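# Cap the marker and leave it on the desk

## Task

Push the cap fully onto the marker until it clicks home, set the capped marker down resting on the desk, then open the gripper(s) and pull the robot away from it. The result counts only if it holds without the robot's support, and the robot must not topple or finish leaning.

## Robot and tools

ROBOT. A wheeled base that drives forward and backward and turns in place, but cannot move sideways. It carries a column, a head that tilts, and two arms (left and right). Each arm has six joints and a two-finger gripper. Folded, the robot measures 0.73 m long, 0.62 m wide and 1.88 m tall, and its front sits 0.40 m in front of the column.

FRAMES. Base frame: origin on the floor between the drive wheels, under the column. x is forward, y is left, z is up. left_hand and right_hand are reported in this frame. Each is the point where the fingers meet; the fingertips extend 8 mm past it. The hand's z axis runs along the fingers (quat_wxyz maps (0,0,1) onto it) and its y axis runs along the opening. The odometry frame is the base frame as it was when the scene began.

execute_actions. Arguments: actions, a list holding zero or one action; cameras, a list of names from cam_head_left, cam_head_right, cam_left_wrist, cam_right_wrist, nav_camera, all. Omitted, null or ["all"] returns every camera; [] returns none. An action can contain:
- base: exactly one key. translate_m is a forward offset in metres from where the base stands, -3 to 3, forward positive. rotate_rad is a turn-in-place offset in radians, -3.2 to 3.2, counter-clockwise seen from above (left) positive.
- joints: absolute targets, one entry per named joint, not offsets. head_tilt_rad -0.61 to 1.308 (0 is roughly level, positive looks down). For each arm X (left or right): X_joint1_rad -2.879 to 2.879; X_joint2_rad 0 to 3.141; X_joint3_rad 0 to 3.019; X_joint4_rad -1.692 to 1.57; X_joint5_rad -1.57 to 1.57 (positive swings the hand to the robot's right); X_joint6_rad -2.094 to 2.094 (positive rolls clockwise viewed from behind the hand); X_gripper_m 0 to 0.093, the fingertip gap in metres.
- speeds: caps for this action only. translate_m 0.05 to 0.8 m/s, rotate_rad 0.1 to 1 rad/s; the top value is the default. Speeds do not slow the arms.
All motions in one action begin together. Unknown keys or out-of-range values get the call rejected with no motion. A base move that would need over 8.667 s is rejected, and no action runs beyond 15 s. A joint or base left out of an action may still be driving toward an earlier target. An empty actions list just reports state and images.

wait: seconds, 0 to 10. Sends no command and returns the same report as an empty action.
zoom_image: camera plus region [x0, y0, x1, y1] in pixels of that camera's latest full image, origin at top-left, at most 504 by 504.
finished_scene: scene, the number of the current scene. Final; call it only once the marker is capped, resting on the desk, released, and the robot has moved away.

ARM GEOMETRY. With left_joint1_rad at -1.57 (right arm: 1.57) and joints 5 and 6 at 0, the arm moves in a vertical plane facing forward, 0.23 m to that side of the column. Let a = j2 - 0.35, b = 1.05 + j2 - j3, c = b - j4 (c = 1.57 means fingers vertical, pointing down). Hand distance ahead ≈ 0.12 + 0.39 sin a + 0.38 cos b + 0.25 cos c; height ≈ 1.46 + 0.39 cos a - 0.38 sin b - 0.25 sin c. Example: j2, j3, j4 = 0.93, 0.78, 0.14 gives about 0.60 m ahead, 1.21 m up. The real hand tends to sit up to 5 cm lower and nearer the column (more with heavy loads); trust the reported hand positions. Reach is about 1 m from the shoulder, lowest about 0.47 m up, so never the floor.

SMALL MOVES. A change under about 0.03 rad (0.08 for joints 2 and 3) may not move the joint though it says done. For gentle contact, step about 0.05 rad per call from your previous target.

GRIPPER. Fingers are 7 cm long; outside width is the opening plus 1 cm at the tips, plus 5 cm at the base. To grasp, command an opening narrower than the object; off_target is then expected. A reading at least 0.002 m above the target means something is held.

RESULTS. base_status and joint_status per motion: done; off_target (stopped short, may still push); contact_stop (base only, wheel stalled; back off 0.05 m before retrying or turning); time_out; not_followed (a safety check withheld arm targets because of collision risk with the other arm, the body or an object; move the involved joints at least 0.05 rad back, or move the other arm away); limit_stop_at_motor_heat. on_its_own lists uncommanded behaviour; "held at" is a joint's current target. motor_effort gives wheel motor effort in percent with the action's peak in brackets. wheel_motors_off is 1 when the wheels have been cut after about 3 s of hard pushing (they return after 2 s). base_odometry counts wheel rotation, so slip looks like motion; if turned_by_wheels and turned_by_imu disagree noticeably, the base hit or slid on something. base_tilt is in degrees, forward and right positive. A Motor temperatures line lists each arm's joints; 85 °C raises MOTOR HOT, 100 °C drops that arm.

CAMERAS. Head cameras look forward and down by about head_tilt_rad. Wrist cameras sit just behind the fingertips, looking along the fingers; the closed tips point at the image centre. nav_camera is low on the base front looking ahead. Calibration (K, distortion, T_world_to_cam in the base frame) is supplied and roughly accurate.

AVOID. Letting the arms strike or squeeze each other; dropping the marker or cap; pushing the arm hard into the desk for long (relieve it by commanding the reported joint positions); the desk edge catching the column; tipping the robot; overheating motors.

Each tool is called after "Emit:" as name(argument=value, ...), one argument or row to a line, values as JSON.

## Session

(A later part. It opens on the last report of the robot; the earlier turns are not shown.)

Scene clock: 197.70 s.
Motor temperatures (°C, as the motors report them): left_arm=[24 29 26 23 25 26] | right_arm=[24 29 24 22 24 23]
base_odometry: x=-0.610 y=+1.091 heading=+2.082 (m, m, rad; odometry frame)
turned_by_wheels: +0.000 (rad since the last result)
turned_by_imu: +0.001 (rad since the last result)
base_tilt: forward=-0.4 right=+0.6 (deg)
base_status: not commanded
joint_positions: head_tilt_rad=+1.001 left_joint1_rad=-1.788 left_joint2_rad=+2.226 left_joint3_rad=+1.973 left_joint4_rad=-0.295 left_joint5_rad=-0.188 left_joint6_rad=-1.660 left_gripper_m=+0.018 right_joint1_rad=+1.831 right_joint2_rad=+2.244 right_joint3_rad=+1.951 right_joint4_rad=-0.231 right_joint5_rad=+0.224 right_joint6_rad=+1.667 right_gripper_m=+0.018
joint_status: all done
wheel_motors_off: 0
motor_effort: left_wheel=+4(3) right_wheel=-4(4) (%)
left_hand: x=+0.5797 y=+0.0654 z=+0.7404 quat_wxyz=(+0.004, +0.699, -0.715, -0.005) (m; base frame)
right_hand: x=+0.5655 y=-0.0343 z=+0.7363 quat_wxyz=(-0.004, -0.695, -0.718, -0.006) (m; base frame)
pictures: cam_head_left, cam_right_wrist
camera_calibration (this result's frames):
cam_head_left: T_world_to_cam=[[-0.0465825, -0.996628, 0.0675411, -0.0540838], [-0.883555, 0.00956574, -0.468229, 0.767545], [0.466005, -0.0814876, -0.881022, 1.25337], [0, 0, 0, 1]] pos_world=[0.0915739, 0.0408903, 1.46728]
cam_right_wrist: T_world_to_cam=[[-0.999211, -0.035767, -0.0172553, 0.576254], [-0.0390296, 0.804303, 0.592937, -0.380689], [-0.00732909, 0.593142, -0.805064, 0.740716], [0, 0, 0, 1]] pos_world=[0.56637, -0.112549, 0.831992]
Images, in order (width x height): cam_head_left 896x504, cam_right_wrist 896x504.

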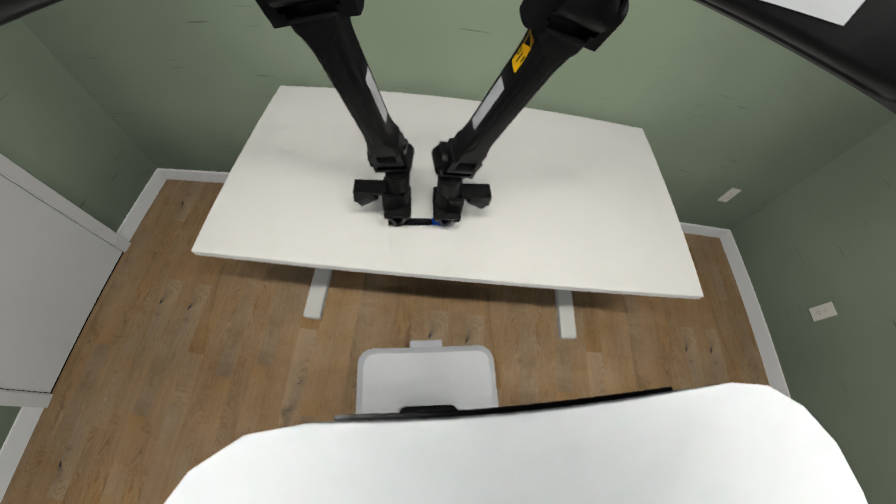

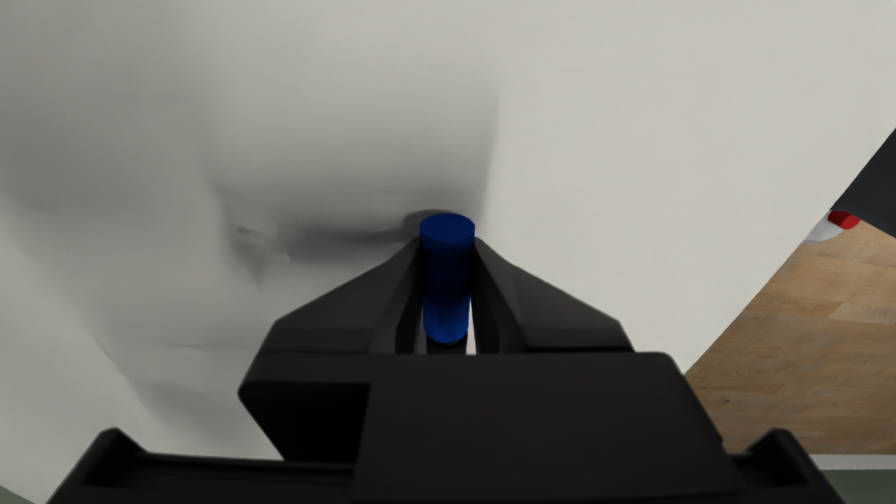

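Now the snap push.

Emit:
execute_actions(
  actions=[
    {"joints":{"left_joint1_rad":-1.84,"right_joint1_rad":1.885}},
  ],
  cameras=["cam_right_wrist","cam_left_wrist"],
)

Emit:
zoom_image(
  camera="cam_right_wrist",
  region=[390,200,510,370],
)

Scene clock: 203.47 s.
Motor temperatures (°C, as the motors report them): left_arm=[24 29 26 23 25 26] | right_arm=[24 29 24 22 24 23]
base_odometry: x=-0.610 y=+1.091 heading=+2.082 (m, m, rad; odometry frame)
turned_by_wheels: +0.000 (rad since the last result)
turned_by_imu: +0.001 (rad since the last result)
base_tilt: forward=-0.3 right=+0.6 (deg)
base_status: not commanded
joint_positions: head_tilt_rad=+1.001 left_joint1_rad=-1.788 left_joint2_rad=+2.226 left_joint3_rad=+1.973 left_joint4_rad=-0.295 left_joint5_rad=-0.189 left_joint6_rad=-1.663 left_gripper_m=+0.018 right_joint1_rad=+1.832 right_joint2_rad=+2.245 right_joint3_rad=+1.952 right_joint4_rad=-0.235 right_joint5_rad=+0.224 right_joint6_rad=+1.671 right_gripper_m=+0.018
joint_status: left_joint1_rad time_out (moved +0.000 of -0.052); right_joint1_rad time_out (moved +0.000 of +0.054)
wheel_motors_off: 0
on_its_own: left_joint1_rad is held at -1.789, not at your -1.840, since a time_out; right_joint1_rad is held at +1.832, not at your +1.885, since a time_out
motor_effort: left_wheel=+3(4) right_wheel=-4(4) (%)
left_hand: x=+0.5795 y=+0.0658 z=+0.7403 quat_wxyz=(+0.004, +0.700, -0.714, -0.006) (m; base frame)
right_hand: x=+0.5642 y=-0.0340 z=+0.7361 quat_wxyz=(-0.003, -0.696, -0.718, -0.004) (m; base frame)
pictures: cam_left_wrist, cam_right_wrist
joint command not followed: on one or more control steps a check withheld the commanded joint targets of the left arm, and it was not sent them on those steps.
cause: the commanded joint targets would bring a part of the robot too close to another arm (this arm's wrist (the part past joint 4) and the other arm's wrist (the part past joint 4)); next, command targets that bring no part of the robot closer to that arm.
joint command not followed: on one or more control steps a check withheld the commanded joint targets of the right arm, and it was not sent them on those steps.
cause: the commanded joint targets would bring a part of the robot too close to another arm (this arm's wrist (the part past joint 4) and the other arm's wrist (the part past joint 4)); next, command targets that bring no part of the robot closer to that arm.
camera_calibration (this result's frames):
cam_left_wrist: T_world_to_cam=[[0.999772, -0.0183162, -0.0109624, -0.570955], [-0.00833998, -0.807904, 0.589255, -0.377289], [-0.0196495, -0.58903, -0.807873, 0.768658], [0, 0, 0, 1]] pos_world=[0.582782, 0.137491, 0.837038]
cam_right_wrist: T_world_to_cam=[[-0.999366, -0.033084, -0.0131893, 0.572164], [-0.0344585, 0.804498, 0.592955, -0.383365], [-0.00900653, 0.593033, -0.805128, 0.741349], [0, 0, 0, 1]] pos_world=[0.565268, -0.112298, 0.831745]
Images, in order (width x height): cam_left_wrist 896x504, cam_right_wrist 896x504.

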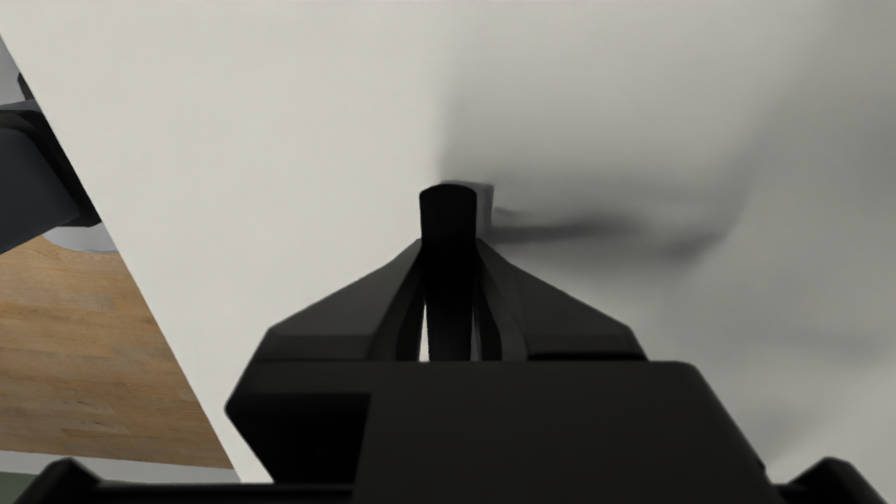

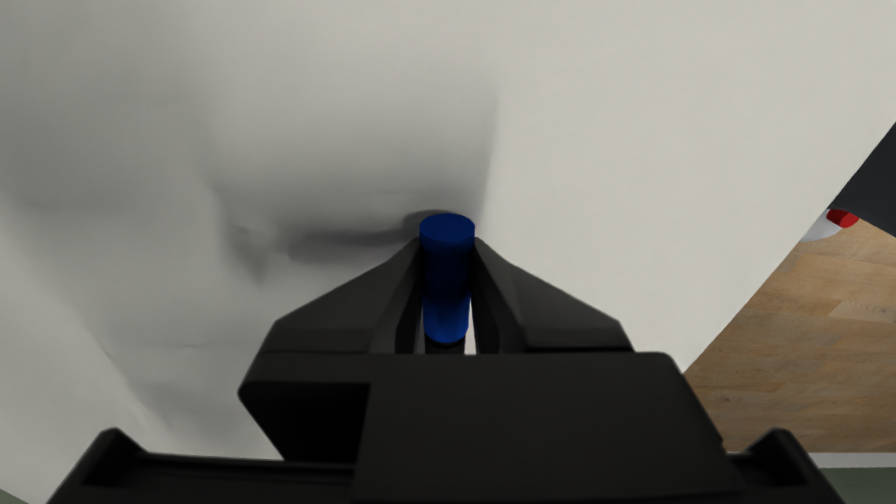

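Region (390, 200, 510, 370) of cam_right_wrist's 896x504 image, scaled by 2.965, with more detail than that image has; it fills the left 356 columns of this view, and the rest is white.

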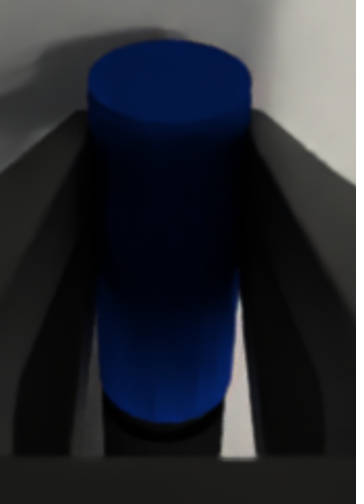

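Emit:
execute_actions(
  actions=[
    {"joints":{"left_joint1_rad":-1.77,"right_joint1_rad":1.815,"left_joint5_rad":-0.06,"right_joint5_rad":0.09}},
  ],
  cameras=["cam_right_wrist","cam_left_wrist"],
)

Emit:
zoom_image(
  camera="cam_right_wrist",
  region=[390,200,510,370],
)

Scene clock: 209.30 s.
Motor temperatures (°C, as the motors report them): left_arm=[25 29 26 23 25 26] | right_arm=[24 29 24 22 24 23]
base_odometry: x=-0.610 y=+1.091 heading=+2.082 (m, m, rad; odometry frame)
turned_by_wheels: +0.000 (rad since the last result)
turned_by_imu: +0.001 (rad since the last result)
base_tilt: forward=-0.4 right=+0.7 (deg)
base_status: not commanded
joint_positions: head_tilt_rad=+1.001 left_joint1_rad=-1.767 left_joint2_rad=+2.226 left_joint3_rad=+1.973 left_joint4_rad=-0.295 left_joint5_rad=-0.074 left_joint6_rad=-1.663 left_gripper_m=+0.018 right_joint1_rad=+1.812 right_joint2_rad=+2.245 right_joint3_rad=+1.952 right_joint4_rad=-0.235 right_joint5_rad=+0.100 right_joint6_rad=+1.671 right_gripper_m=+0.018
joint_status: all done
wheel_motors_off: 0
motor_effort: left_wheel=+4(4) right_wheel=-4(4) (%)
left_hand: x=+0.5791 y=+0.0645 z=+0.7383 quat_wxyz=(+0.042, +0.703, -0.709, +0.024) (m; base frame)
right_hand: x=+0.5634 y=-0.0298 z=+0.7340 quat_wxyz=(+0.040, -0.699, -0.713, -0.037) (m; base frame)
pictures: cam_left_wrist, cam_right_wrist
camera_calibration (this result's frames):
cam_left_wrist: T_world_to_cam=[[0.999729, -0.00770779, -0.0219815, -0.56311], [0.00883428, -0.747708, 0.663969, -0.446194], [-0.0215535, -0.663983, -0.747437, 0.72759], [0, 0, 0, 1]] pos_world=[0.582581, 0.145145, 0.827708]
cam_right_wrist: T_world_to_cam=[[-0.999717, -0.0237908, -0.000691658, 0.562785], [-0.0180142, 0.737345, 0.675276, -0.457251], [-0.0155554, 0.675097, -0.737565, 0.693684], [0, 0, 0, 1]] pos_world=[0.565179, -0.117763, 0.820797]
Images, in order (width x height): cam_left_wrist 896x504, cam_right_wrist 896x504.

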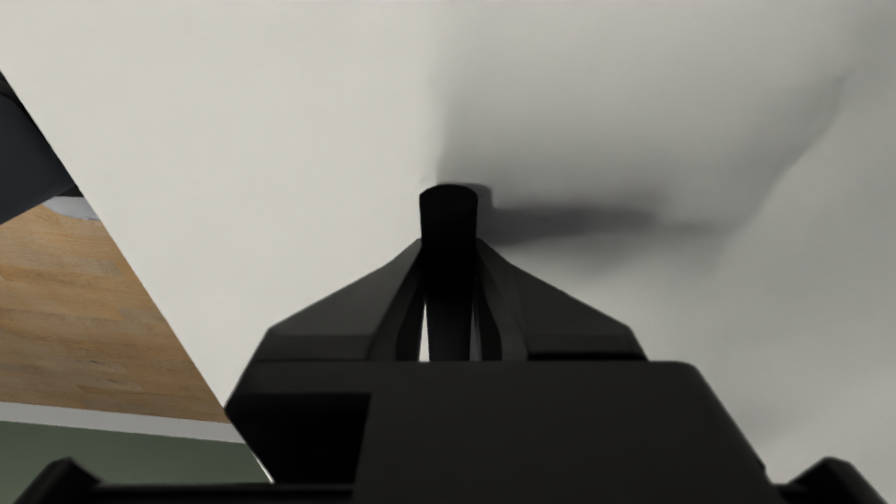

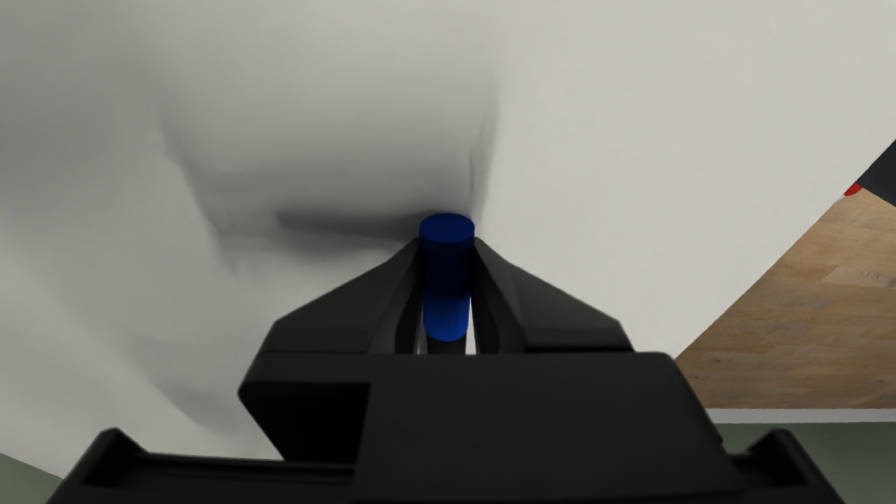

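Region (390, 200, 510, 370) of cam_right_wrist's 896x504 image, scaled by 2.965, with more detail than that image has; it fills the left 356 columns of this view, and the rest is white.

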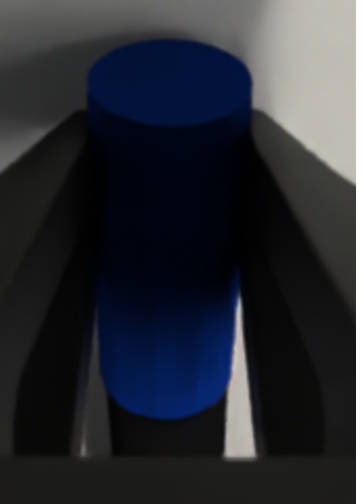

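Emit:
execute_actions(
  actions=[
    {"joints":{"left_gripper_m":0.04,"right_gripper_m":0.04}},
  ],
  cameras=[],
)

Emit:
execute_actions(
  actions=[
    {"joints":{"left_joint1_rad":-1.735,"right_joint1_rad":1.785,"left_joint5_rad":0.04,"right_joint5_rad":-0.02}},
  ],
  cameras=["cam_right_wrist","cam_left_wrist","cam_head_left"],
)

Emit:
zoom_image(
  camera="cam_head_left",
  region=[370,190,480,250],
)

Scene clock: 217.87 s.
Motor temperatures (°C, as the motors report them): left_arm=[25 29 26 23 25 26] | right_arm=[24 29 24 22 24 23]
base_odometry: x=-0.610 y=+1.091 heading=+2.082 (m, m, rad; odometry frame)
turned_by_wheels: +0.000 (rad since the last result)
turned_by_imu: +0.001 (rad since the last result)
base_tilt: forward=-0.3 right=+0.7 (deg)
base_status: not commanded
joint_positions: head_tilt_rad=+1.001 left_joint1_rad=-1.767 left_joint2_rad=+2.226 left_joint3_rad=+1.973 left_joint4_rad=-0.295 left_joint5_rad=-0.062 left_joint6_rad=-1.663 left_gripper_m=+0.040 right_joint1_rad=+1.813 right_joint2_rad=+2.245 right_joint3_rad=+1.952 right_joint4_rad=-0.235 right_joint5_rad=+0.092 right_joint6_rad=+1.671 right_gripper_m=+0.040
joint_status: all done
wheel_motors_off: 0
motor_effort: left_wheel=+3(3) right_wheel=-4(4) (%)
left_hand: x=+0.5788 y=+0.0622 z=+0.7386 quat_wxyz=(+0.047, +0.703, -0.709, +0.028) (m; base frame)
right_hand: x=+0.5632 y=-0.0280 z=+0.7342 quat_wxyz=(+0.043, -0.698, -0.713, -0.040) (m; base frame)
pictures: none
No camera images: the call's "cameras" was empty. Leave "cameras" out to get every camera's image.

Scene clock: 218.57 s.
Motor temperatures (°C, as the motors report them): left_arm=[25 29 26 23 25 26] | right_arm=[24 29 24 22 24 23]
base_odometry: x=-0.610 y=+1.091 heading=+2.082 (m, m, rad; odometry frame)
turned_by_wheels: +0.000 (rad since the last result)
turned_by_imu: +0.000 (rad since the last result)
base_tilt: forward=-0.4 right=+0.7 (deg)
base_status: not commanded
joint_positions: head_tilt_rad=+1.001 left_joint1_rad=-1.743 left_joint2_rad=+2.226 left_joint3_rad=+1.973 left_joint4_rad=-0.295 left_joint5_rad=+0.037 left_joint6_rad=-1.663 left_gripper_m=+0.040 right_joint1_rad=+1.793 right_joint2_rad=+2.245 right_joint3_rad=+1.952 right_joint4_rad=-0.235 right_joint5_rad=-0.018 right_joint6_rad=+1.671 right_gripper_m=+0.040
joint_status: all done
wheel_motors_off: 0
motor_effort: left_wheel=+3(3) right_wheel=-4(4) (%)
left_hand: x=+0.5792 y=+0.0666 z=+0.7377 quat_wxyz=(+0.077, +0.706, -0.702, +0.053) (m; base frame)
right_hand: x=+0.5630 y=-0.0267 z=+0.7339 quat_wxyz=(+0.079, -0.699, -0.707, -0.068) (m; base frame)
pictures: cam_head_left, cam_left_wrist, cam_right_wrist
camera_calibration (this result's frames):
cam_head_left: T_world_to_cam=[[-0.0465825, -0.996628, 0.0675411, -0.0540838], [-0.883555, 0.00956574, -0.468229, 0.767545], [0.466005, -0.0814876, -0.881022, 1.25337], [0, 0, 0, 1]] pos_world=[0.0915739, 0.0408903, 1.46728]
cam_left_wrist: T_world_to_cam=[[0.999469, 0.00372841, -0.0323841, -0.556206], [0.0261458, -0.685005, 0.728069, -0.505655], [-0.0194687, -0.728529, -0.684738, 0.685381], [0, 0, 0, 1]] pos_world=[0.582475, 0.155017, 0.819446]
cam_right_wrist: T_world_to_cam=[[-0.99982, -0.0154588, 0.0110113, 0.554121], [-0.00207878, 0.66587, 0.746065, -0.522277], [-0.0188653, 0.745908, -0.665782, 0.642616], [0, 0, 0, 1]] pos_world=[0.565059, -0.122998, 0.811393]
Images, in order (width x height): cam_head_left 896x504, cam_left_wrist 896x504, cam_right_wrist 896x504.

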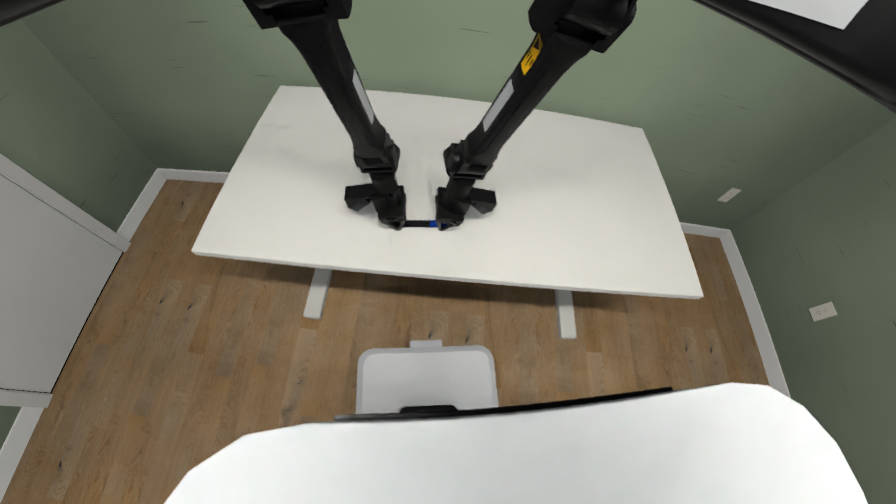

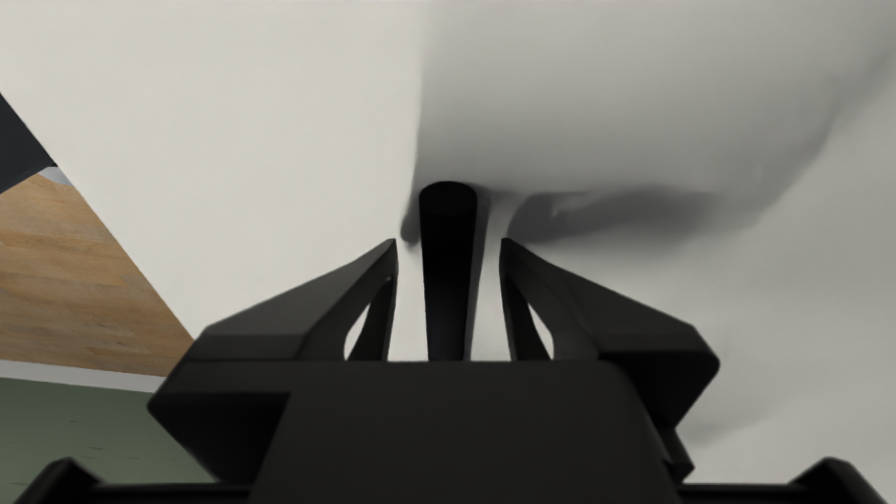

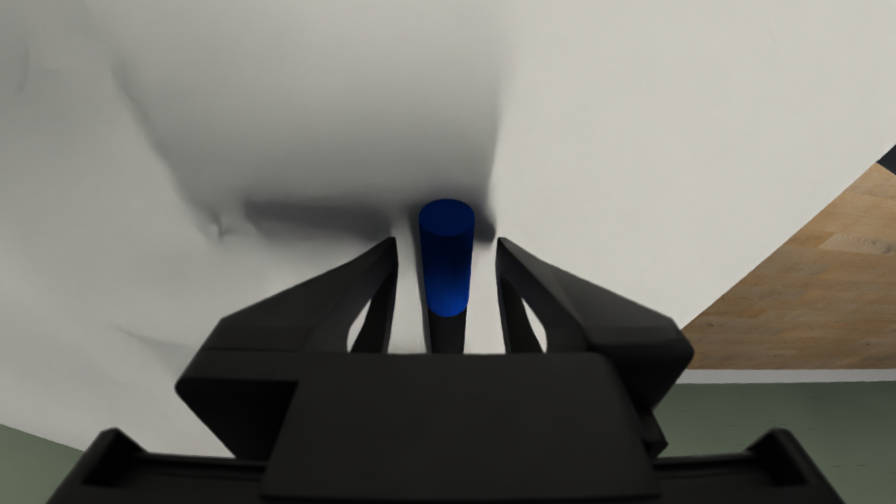

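Region (370, 190, 480, 250) of cam_head_left's 896x504 image, scaled by 4.582, with more detail than that image has; it fills the top 275 rows of this view, and the rest is white.

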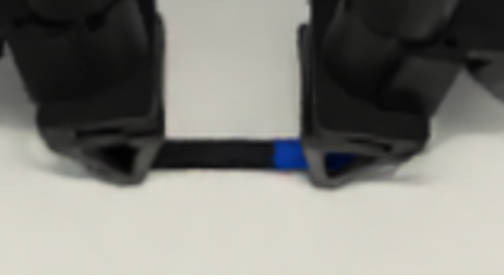

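Emit:
zoom_image(
  camera="cam_right_wrist",
  region=[410,280,490,360],
)

Region (410, 280, 490, 360) of cam_right_wrist's 896x504 image, scaled by 6.300, with more detail than that image has.

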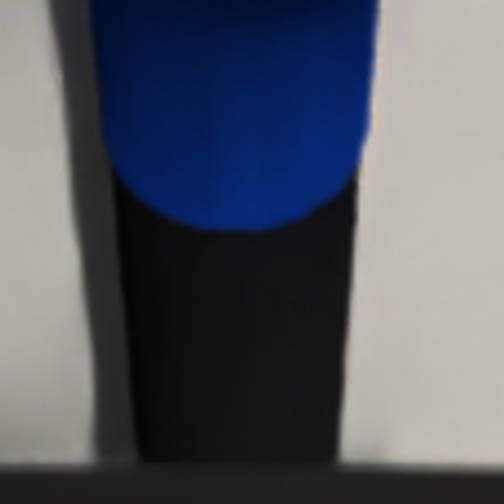

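Emit:
execute_actions(
  actions=[
    {"joints":{"left_joint1_rad":-1.72,"right_joint1_rad":1.765}},
  ],
  cameras=[],
)

Emit:
execute_actions(
  actions=[
    {"joints":{"left_gripper_m":0,"right_gripper_m":0}},
  ],
  cameras=["cam_right_wrist","cam_left_wrist"],
)

Emit:
execute_actions(
  actions=[
    {"joints":{"left_joint1_rad":-1.77,"right_joint1_rad":1.815}},
  ],
  cameras=["cam_right_wrist","cam_left_wrist"],
)

Scene clock: 228.97 s.
Motor temperatures (°C, as the motors report them): left_arm=[24 30 26 23 25 26] | right_arm=[24 29 24 22 24 23]
base_odometry: x=-0.610 y=+1.091 heading=+2.082 (m, m, rad; odometry frame)
turned_by_wheels: +0.000 (rad since the last result)
turned_by_imu: +0.001 (rad since the last result)
base_tilt: forward=-0.4 right=+0.6 (deg)
base_status: not commanded
joint_positions: head_tilt_rad=+1.001 left_joint1_rad=-1.731 left_joint2_rad=+2.226 left_joint3_rad=+1.973 left_joint4_rad=-0.295 left_joint5_rad=+0.038 left_joint6_rad=-1.663 left_gripper_m=+0.040 right_joint1_rad=+1.771 right_joint2_rad=+2.245 right_joint3_rad=+1.952 right_joint4_rad=-0.235 right_joint5_rad=-0.019 right_joint6_rad=+1.671 right_gripper_m=+0.040
joint_status: all done
wheel_motors_off: 0
motor_effort: left_wheel=+3(4) right_wheel=-4(4) (%)
left_hand: x=+0.5801 y=+0.0769 z=+0.7361 quat_wxyz=(+0.073, +0.708, -0.701, +0.049) (m; base frame)
right_hand: x=+0.5650 y=-0.0452 z=+0.7304 quat_wxyz=(+0.073, -0.704, -0.704, -0.062) (m; base frame)
pictures: none
No camera images: the call's "cameras" was empty. Leave "cameras" out to get every camera's image.

Scene clock: 229.53 s.
Motor temperatures (°C, as the motors report them): left_arm=[24 30 26 23 25 26] | right_arm=[24 29 24 22 24 23]
base_odometry: x=-0.610 y=+1.091 heading=+2.082 (m, m, rad; odometry frame)
turned_by_wheels: +0.000 (rad since the last result)
turned_by_imu: +0.000 (rad since the last result)
base_tilt: forward=-0.3 right=+0.7 (deg)
base_status: not commanded
joint_positions: head_tilt_rad=+1.001 left_joint1_rad=-1.731 left_joint2_rad=+2.226 left_joint3_rad=+1.973 left_joint4_rad=-0.295 left_joint5_rad=+0.038 left_joint6_rad=-1.663 left_gripper_m=+0.017 right_joint1_rad=+1.771 right_joint2_rad=+2.245 right_joint3_rad=+1.952 right_joint4_rad=-0.235 right_joint5_rad=-0.019 right_joint6_rad=+1.671 right_gripper_m=+0.018
joint_status: left_gripper_m off_target (ended at +0.017, target +0.000); right_gripper_m off_target (ended at +0.018, target +0.000)
wheel_motors_off: 0
motor_effort: left_wheel=+3(3) right_wheel=-4(4) (%)
left_hand: x=+0.5801 y=+0.0768 z=+0.7361 quat_wxyz=(+0.074, +0.708, -0.700, +0.050) (m; base frame)
right_hand: x=+0.5650 y=-0.0452 z=+0.7304 quat_wxyz=(+0.073, -0.704, -0.704, -0.062) (m; base frame)
pictures: cam_left_wrist, cam_right_wrist
camera_calibration (this result's frames):
cam_left_wrist: T_world_to_cam=[[0.999426, 0.00995903, -0.0323849, -0.557643], [0.0302732, -0.69171, 0.721541, -0.494644], [-0.0152151, -0.722107, -0.691614, 0.693866], [0, 0, 0, 1]] pos_world=[0.582854, 0.164448, 0.818734]
cam_right_wrist: T_world_to_cam=[[-0.999926, -0.00458491, 0.0112696, 0.556242], [0.00516073, 0.678985, 0.734134, -0.502189], [-0.0110179, 0.734138, -0.678911, 0.65872], [0, 0, 0, 1]] pos_world=[0.56605, -0.140062, 0.809618]
Images, in order (width x height): cam_left_wrist 896x504, cam_right_wrist 896x504.

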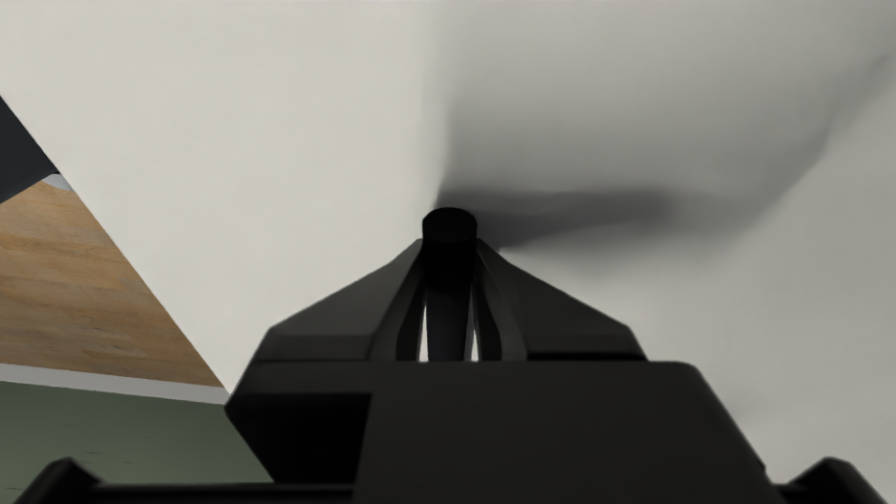

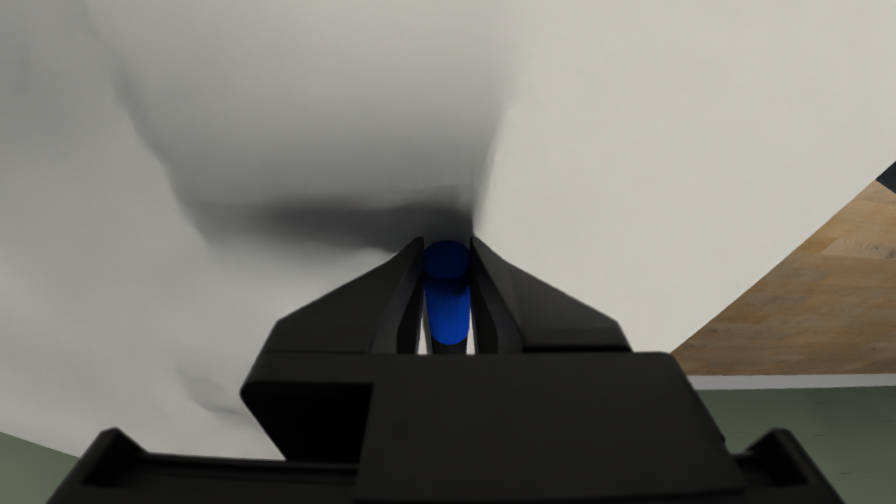

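Scene clock: 230.07 s.
Motor temperatures (°C, as the motors report them): left_arm=[24 30 26 23 25 26] | right_arm=[24 29 24 22 24 23]
base_odometry: x=-0.610 y=+1.091 heading=+2.082 (m, m, rad; odometry frame)
turned_by_wheels: +0.000 (rad since the last result)
turned_by_imu: +0.000 (rad since the last result)
base_tilt: forward=-0.4 right=+0.7 (deg)
base_status: not commanded
joint_positions: head_tilt_rad=+1.001 left_joint1_rad=-1.733 left_joint2_rad=+2.226 left_joint3_rad=+1.973 left_joint4_rad=-0.295 left_joint5_rad=+0.032 left_joint6_rad=-1.663 left_gripper_m=+0.017 right_joint1_rad=+1.775 right_joint2_rad=+2.245 right_joint3_rad=+1.952 right_joint4_rad=-0.235 right_joint5_rad=-0.010 right_joint6_rad=+1.671 right_gripper_m=+0.018
joint_status: all done
wheel_motors_off: 0
motor_effort: left_wheel=+4(3) right_wheel=-4(4) (%)
left_hand: x=+0.5801 y=+0.0762 z=+0.7362 quat_wxyz=(+0.072, +0.708, -0.701, +0.048) (m; base frame)
right_hand: x=+0.5648 y=-0.0433 z=+0.7308 quat_wxyz=(+0.071, -0.703, -0.705, -0.061) (m; base frame)
pictures: cam_left_wrist, cam_right_wrist
camera_calibration (this result's frames):
cam_left_wrist: T_world_to_cam=[[0.999453, 0.00903975, -0.0317976, -0.55796], [0.0291381, -0.695204, 0.718222, -0.491708], [-0.0156133, -0.718756, -0.695088, 0.69602], [0, 0, 0, 1]] pos_world=[0.58285, 0.163475, 0.819208]
cam_right_wrist: T_world_to_cam=[[-0.999925, -0.00639853, 0.0104476, 0.556569], [0.00326612, 0.682688, 0.730703, -0.499988], [-0.0118079, 0.730682, -0.682616, 0.660539], [0, 0, 0, 1]] pos_world=[0.565959, -0.137747, 0.810422]
Images, in order (width x height): cam_left_wrist 896x504, cam_right_wrist 896x504.

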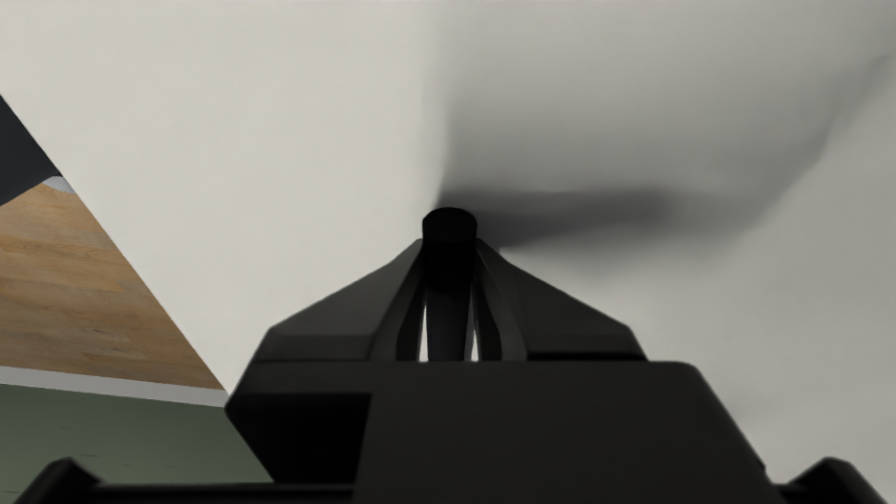

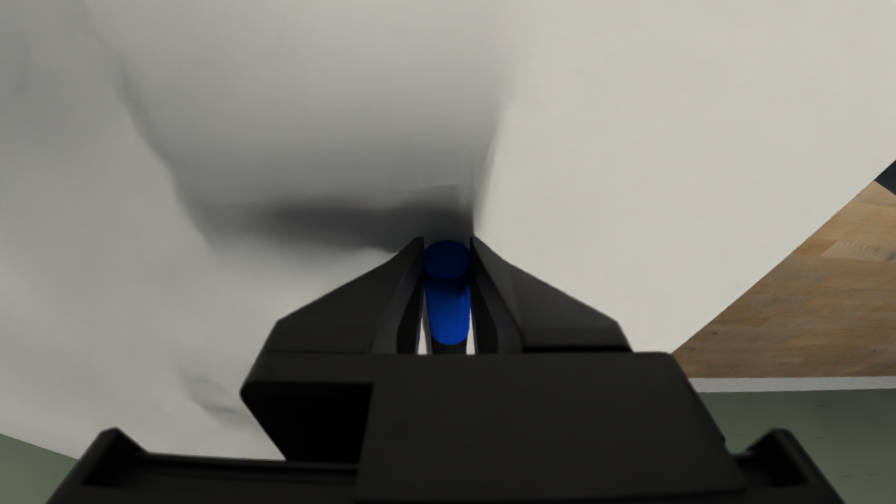

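Solid. Release without scraping, then retreat.

Emit:
execute_actions(
  actions=[
    {"joints":{"left_joint1_rad":-1.73,"right_joint1_rad":1.77,"left_gripper_m":0.09,"right_gripper_m":0.09}},
  ],
  cameras=["cam_right_wrist"],
)

Emit:
execute_actions(
  actions=[
    {"joints":{"left_joint1_rad":-1.65,"right_joint1_rad":1.68,"left_joint2_rad":2.0,"right_joint2_rad":2.0,"left_joint3_rad":1.8,"right_joint3_rad":1.8}},
  ],
  cameras=[],
)

Emit:
execute_actions(
  actions=[
    {"base":{"translate_m":-0.3},"joints":{"left_joint1_rad":-1.57,"right_joint1_rad":1.57,"left_joint2_rad":1.5,"right_joint2_rad":1.5,"left_joint3_rad":1.2,"right_joint3_rad":1.2}},
  ],
  cameras=["cam_head_left"],
)

Emit:
zoom_image(
  camera="cam_head_left",
  region=[350,100,510,200],
)

Scene clock: 238.97 s.
Motor temperatures (°C, as the motors report them): left_arm=[25 30 26 23 25 26] | right_arm=[24 29 24 22 24 23]
base_odometry: x=-0.610 y=+1.091 heading=+2.082 (m, m, rad; odometry frame)
turned_by_wheels: +0.000 (rad since the last result)
turned_by_imu: +0.001 (rad since the last result)
base_tilt: forward=-0.3 right=+0.6 (deg)
base_status: not commanded
joint_positions: head_tilt_rad=+1.001 left_joint1_rad=-1.732 left_joint2_rad=+2.226 left_joint3_rad=+1.973 left_joint4_rad=-0.295 left_joint5_rad=+0.037 left_joint6_rad=-1.663 left_gripper_m=+0.090 right_joint1_rad=+1.774 right_joint2_rad=+2.245 right_joint3_rad=+1.952 right_joint4_rad=-0.235 right_joint5_rad=-0.018 right_joint6_rad=+1.671 right_gripper_m=+0.090
joint_status: all done
wheel_motors_off: 0
motor_effort: left_wheel=+3(3) right_wheel=-4(4) (%)
left_hand: x=+0.5801 y=+0.0763 z=+0.7362 quat_wxyz=(+0.074, +0.708, -0.701, +0.050) (m; base frame)
right_hand: x=+0.5648 y=-0.0430 z=+0.7308 quat_wxyz=(+0.073, -0.703, -0.704, -0.063) (m; base frame)
pictures: cam_right_wrist
camera_calibration (this result's frames):
cam_right_wrist: T_world_to_cam=[[-0.99992, -0.00593392, 0.0111844, 0.55602], [0.0042007, 0.677849, 0.735189, -0.504246], [-0.0119439, 0.735177, -0.67777, 0.657105], [0, 0, 0, 1]] pos_world=[0.565942, -0.137987, 0.809864]
Images, in order (width x height): cam_right_wrist 896x504.

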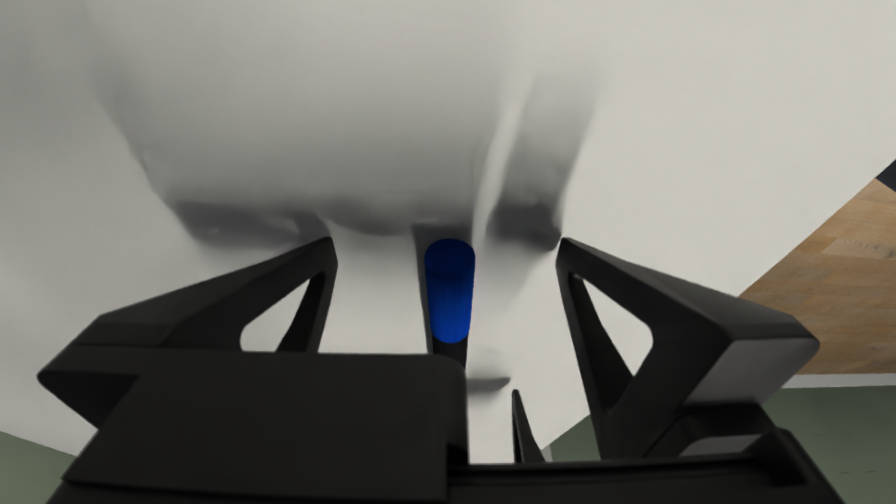

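Scene clock: 240.30 s.
Motor temperatures (°C, as the motors report them): left_arm=[25 30 26 23 25 26] | right_arm=[24 29 24 22 24 23]
base_odometry: x=-0.610 y=+1.091 heading=+2.082 (m, m, rad; odometry frame)
turned_by_wheels: +0.000 (rad since the last result)
turned_by_imu: +0.000 (rad since the last result)
base_tilt: forward=-0.4 right=+0.6 (deg)
base_status: not commanded
joint_positions: head_tilt_rad=+1.001 left_joint1_rad=-1.641 left_joint2_rad=+1.983 left_joint3_rad=+1.800 left_joint4_rad=-0.295 left_joint5_rad=+0.040 left_joint6_rad=-1.663 left_gripper_m=+0.090 right_joint1_rad=+1.676 right_joint2_rad=+1.983 right_joint3_rad=+1.805 right_joint4_rad=-0.236 right_joint5_rad=-0.019 right_joint6_rad=+1.671 right_gripper_m=+0.090
joint_status: all done
wheel_motors_off: 0
motor_effort: left_wheel=+3(4) right_wheel=-4(4) (%)
left_hand: x=+0.6451 y=+0.1596 z=+0.8274 quat_wxyz=(+0.022, +0.726, -0.685, +0.051) (m; base frame)
right_hand: x=+0.6619 y=-0.1346 z=+0.8314 quat_wxyz=(+0.005, -0.723, -0.686, -0.078) (m; base frame)
pictures: none
No camera images: the call's "cameras" was empty. Leave "cameras" out to get every camera's image.

Scene clock: 242.50 s.
Motor temperatures (°C, as the motors report them): left_arm=[25 30 26 23 25 26] | right_arm=[24 29 24 22 24 23]
base_odometry: x=-0.463 y=+0.830 heading=+2.084 (m, m, rad; odometry frame)
turned_by_wheels: +0.002 (rad since the last result)
turned_by_imu: +0.003 (rad since the last result)
base_tilt: forward=-0.3 right=+0.6 (deg)
base_status: done
joint_positions: head_tilt_rad=+1.001 left_joint1_rad=-1.560 left_joint2_rad=+1.496 left_joint3_rad=+1.189 left_joint4_rad=-0.295 left_joint5_rad=+0.040 left_joint6_rad=-1.663 left_gripper_m=+0.090 right_joint1_rad=+1.566 right_joint2_rad=+1.500 right_joint3_rad=+1.193 right_joint4_rad=-0.236 right_joint5_rad=-0.019 right_joint6_rad=+1.671 right_gripper_m=+0.090
joint_status: all done
wheel_motors_off: 0
motor_effort: left_wheel=+2(44) right_wheel=-2(38) (%)
left_hand: x=+0.5379 y=+0.2244 z=+0.9955 quat_wxyz=(+0.038, +0.741, -0.670, -0.018) (m; base frame)
right_hand: x=+0.5530 y=-0.2250 z=+0.9931 quat_wxyz=(+0.012, -0.742, -0.670, +0.002) (m; base frame)
pictures: cam_head_left
camera_calibration (this result's frames):
cam_head_left: T_world_to_cam=[[-0.046555, -0.996628, 0.0675601, -0.0541144], [-0.883746, 0.00956574, -0.46787, 0.767], [0.465646, -0.0814876, -0.881212, 1.25368], [0, 0, 0, 1]] pos_world=[0.0915443, 0.0408903, 1.46727]
Images, in order (width x height): cam_head_left 896x504.

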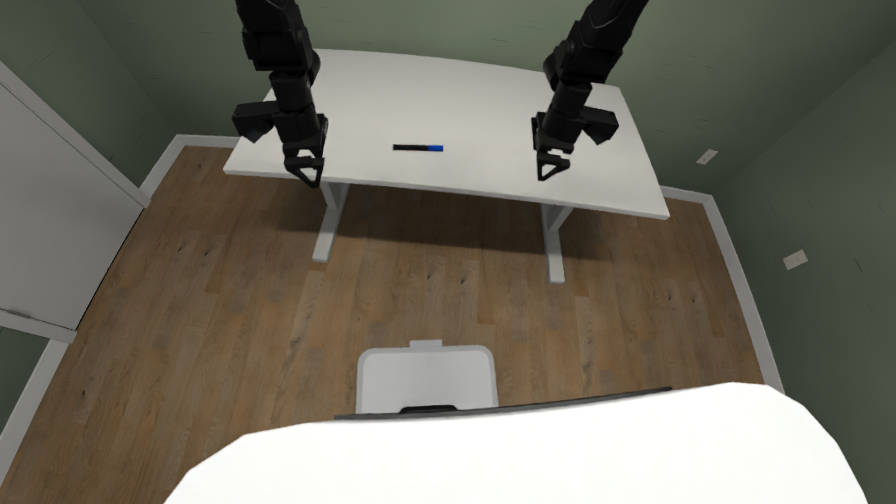

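Region (350, 100, 510, 200) of cam_head_left's 896x504 image, scaled by 3.150, with more detail than that image has; it fills the top 315 rows of this view, and the rest is white.

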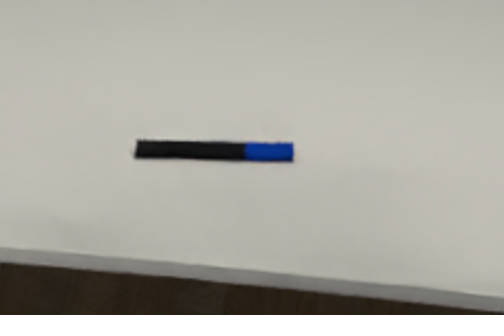

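Emit:
finished_scene(
  scene=1,
)

The scene is finished: the task was done.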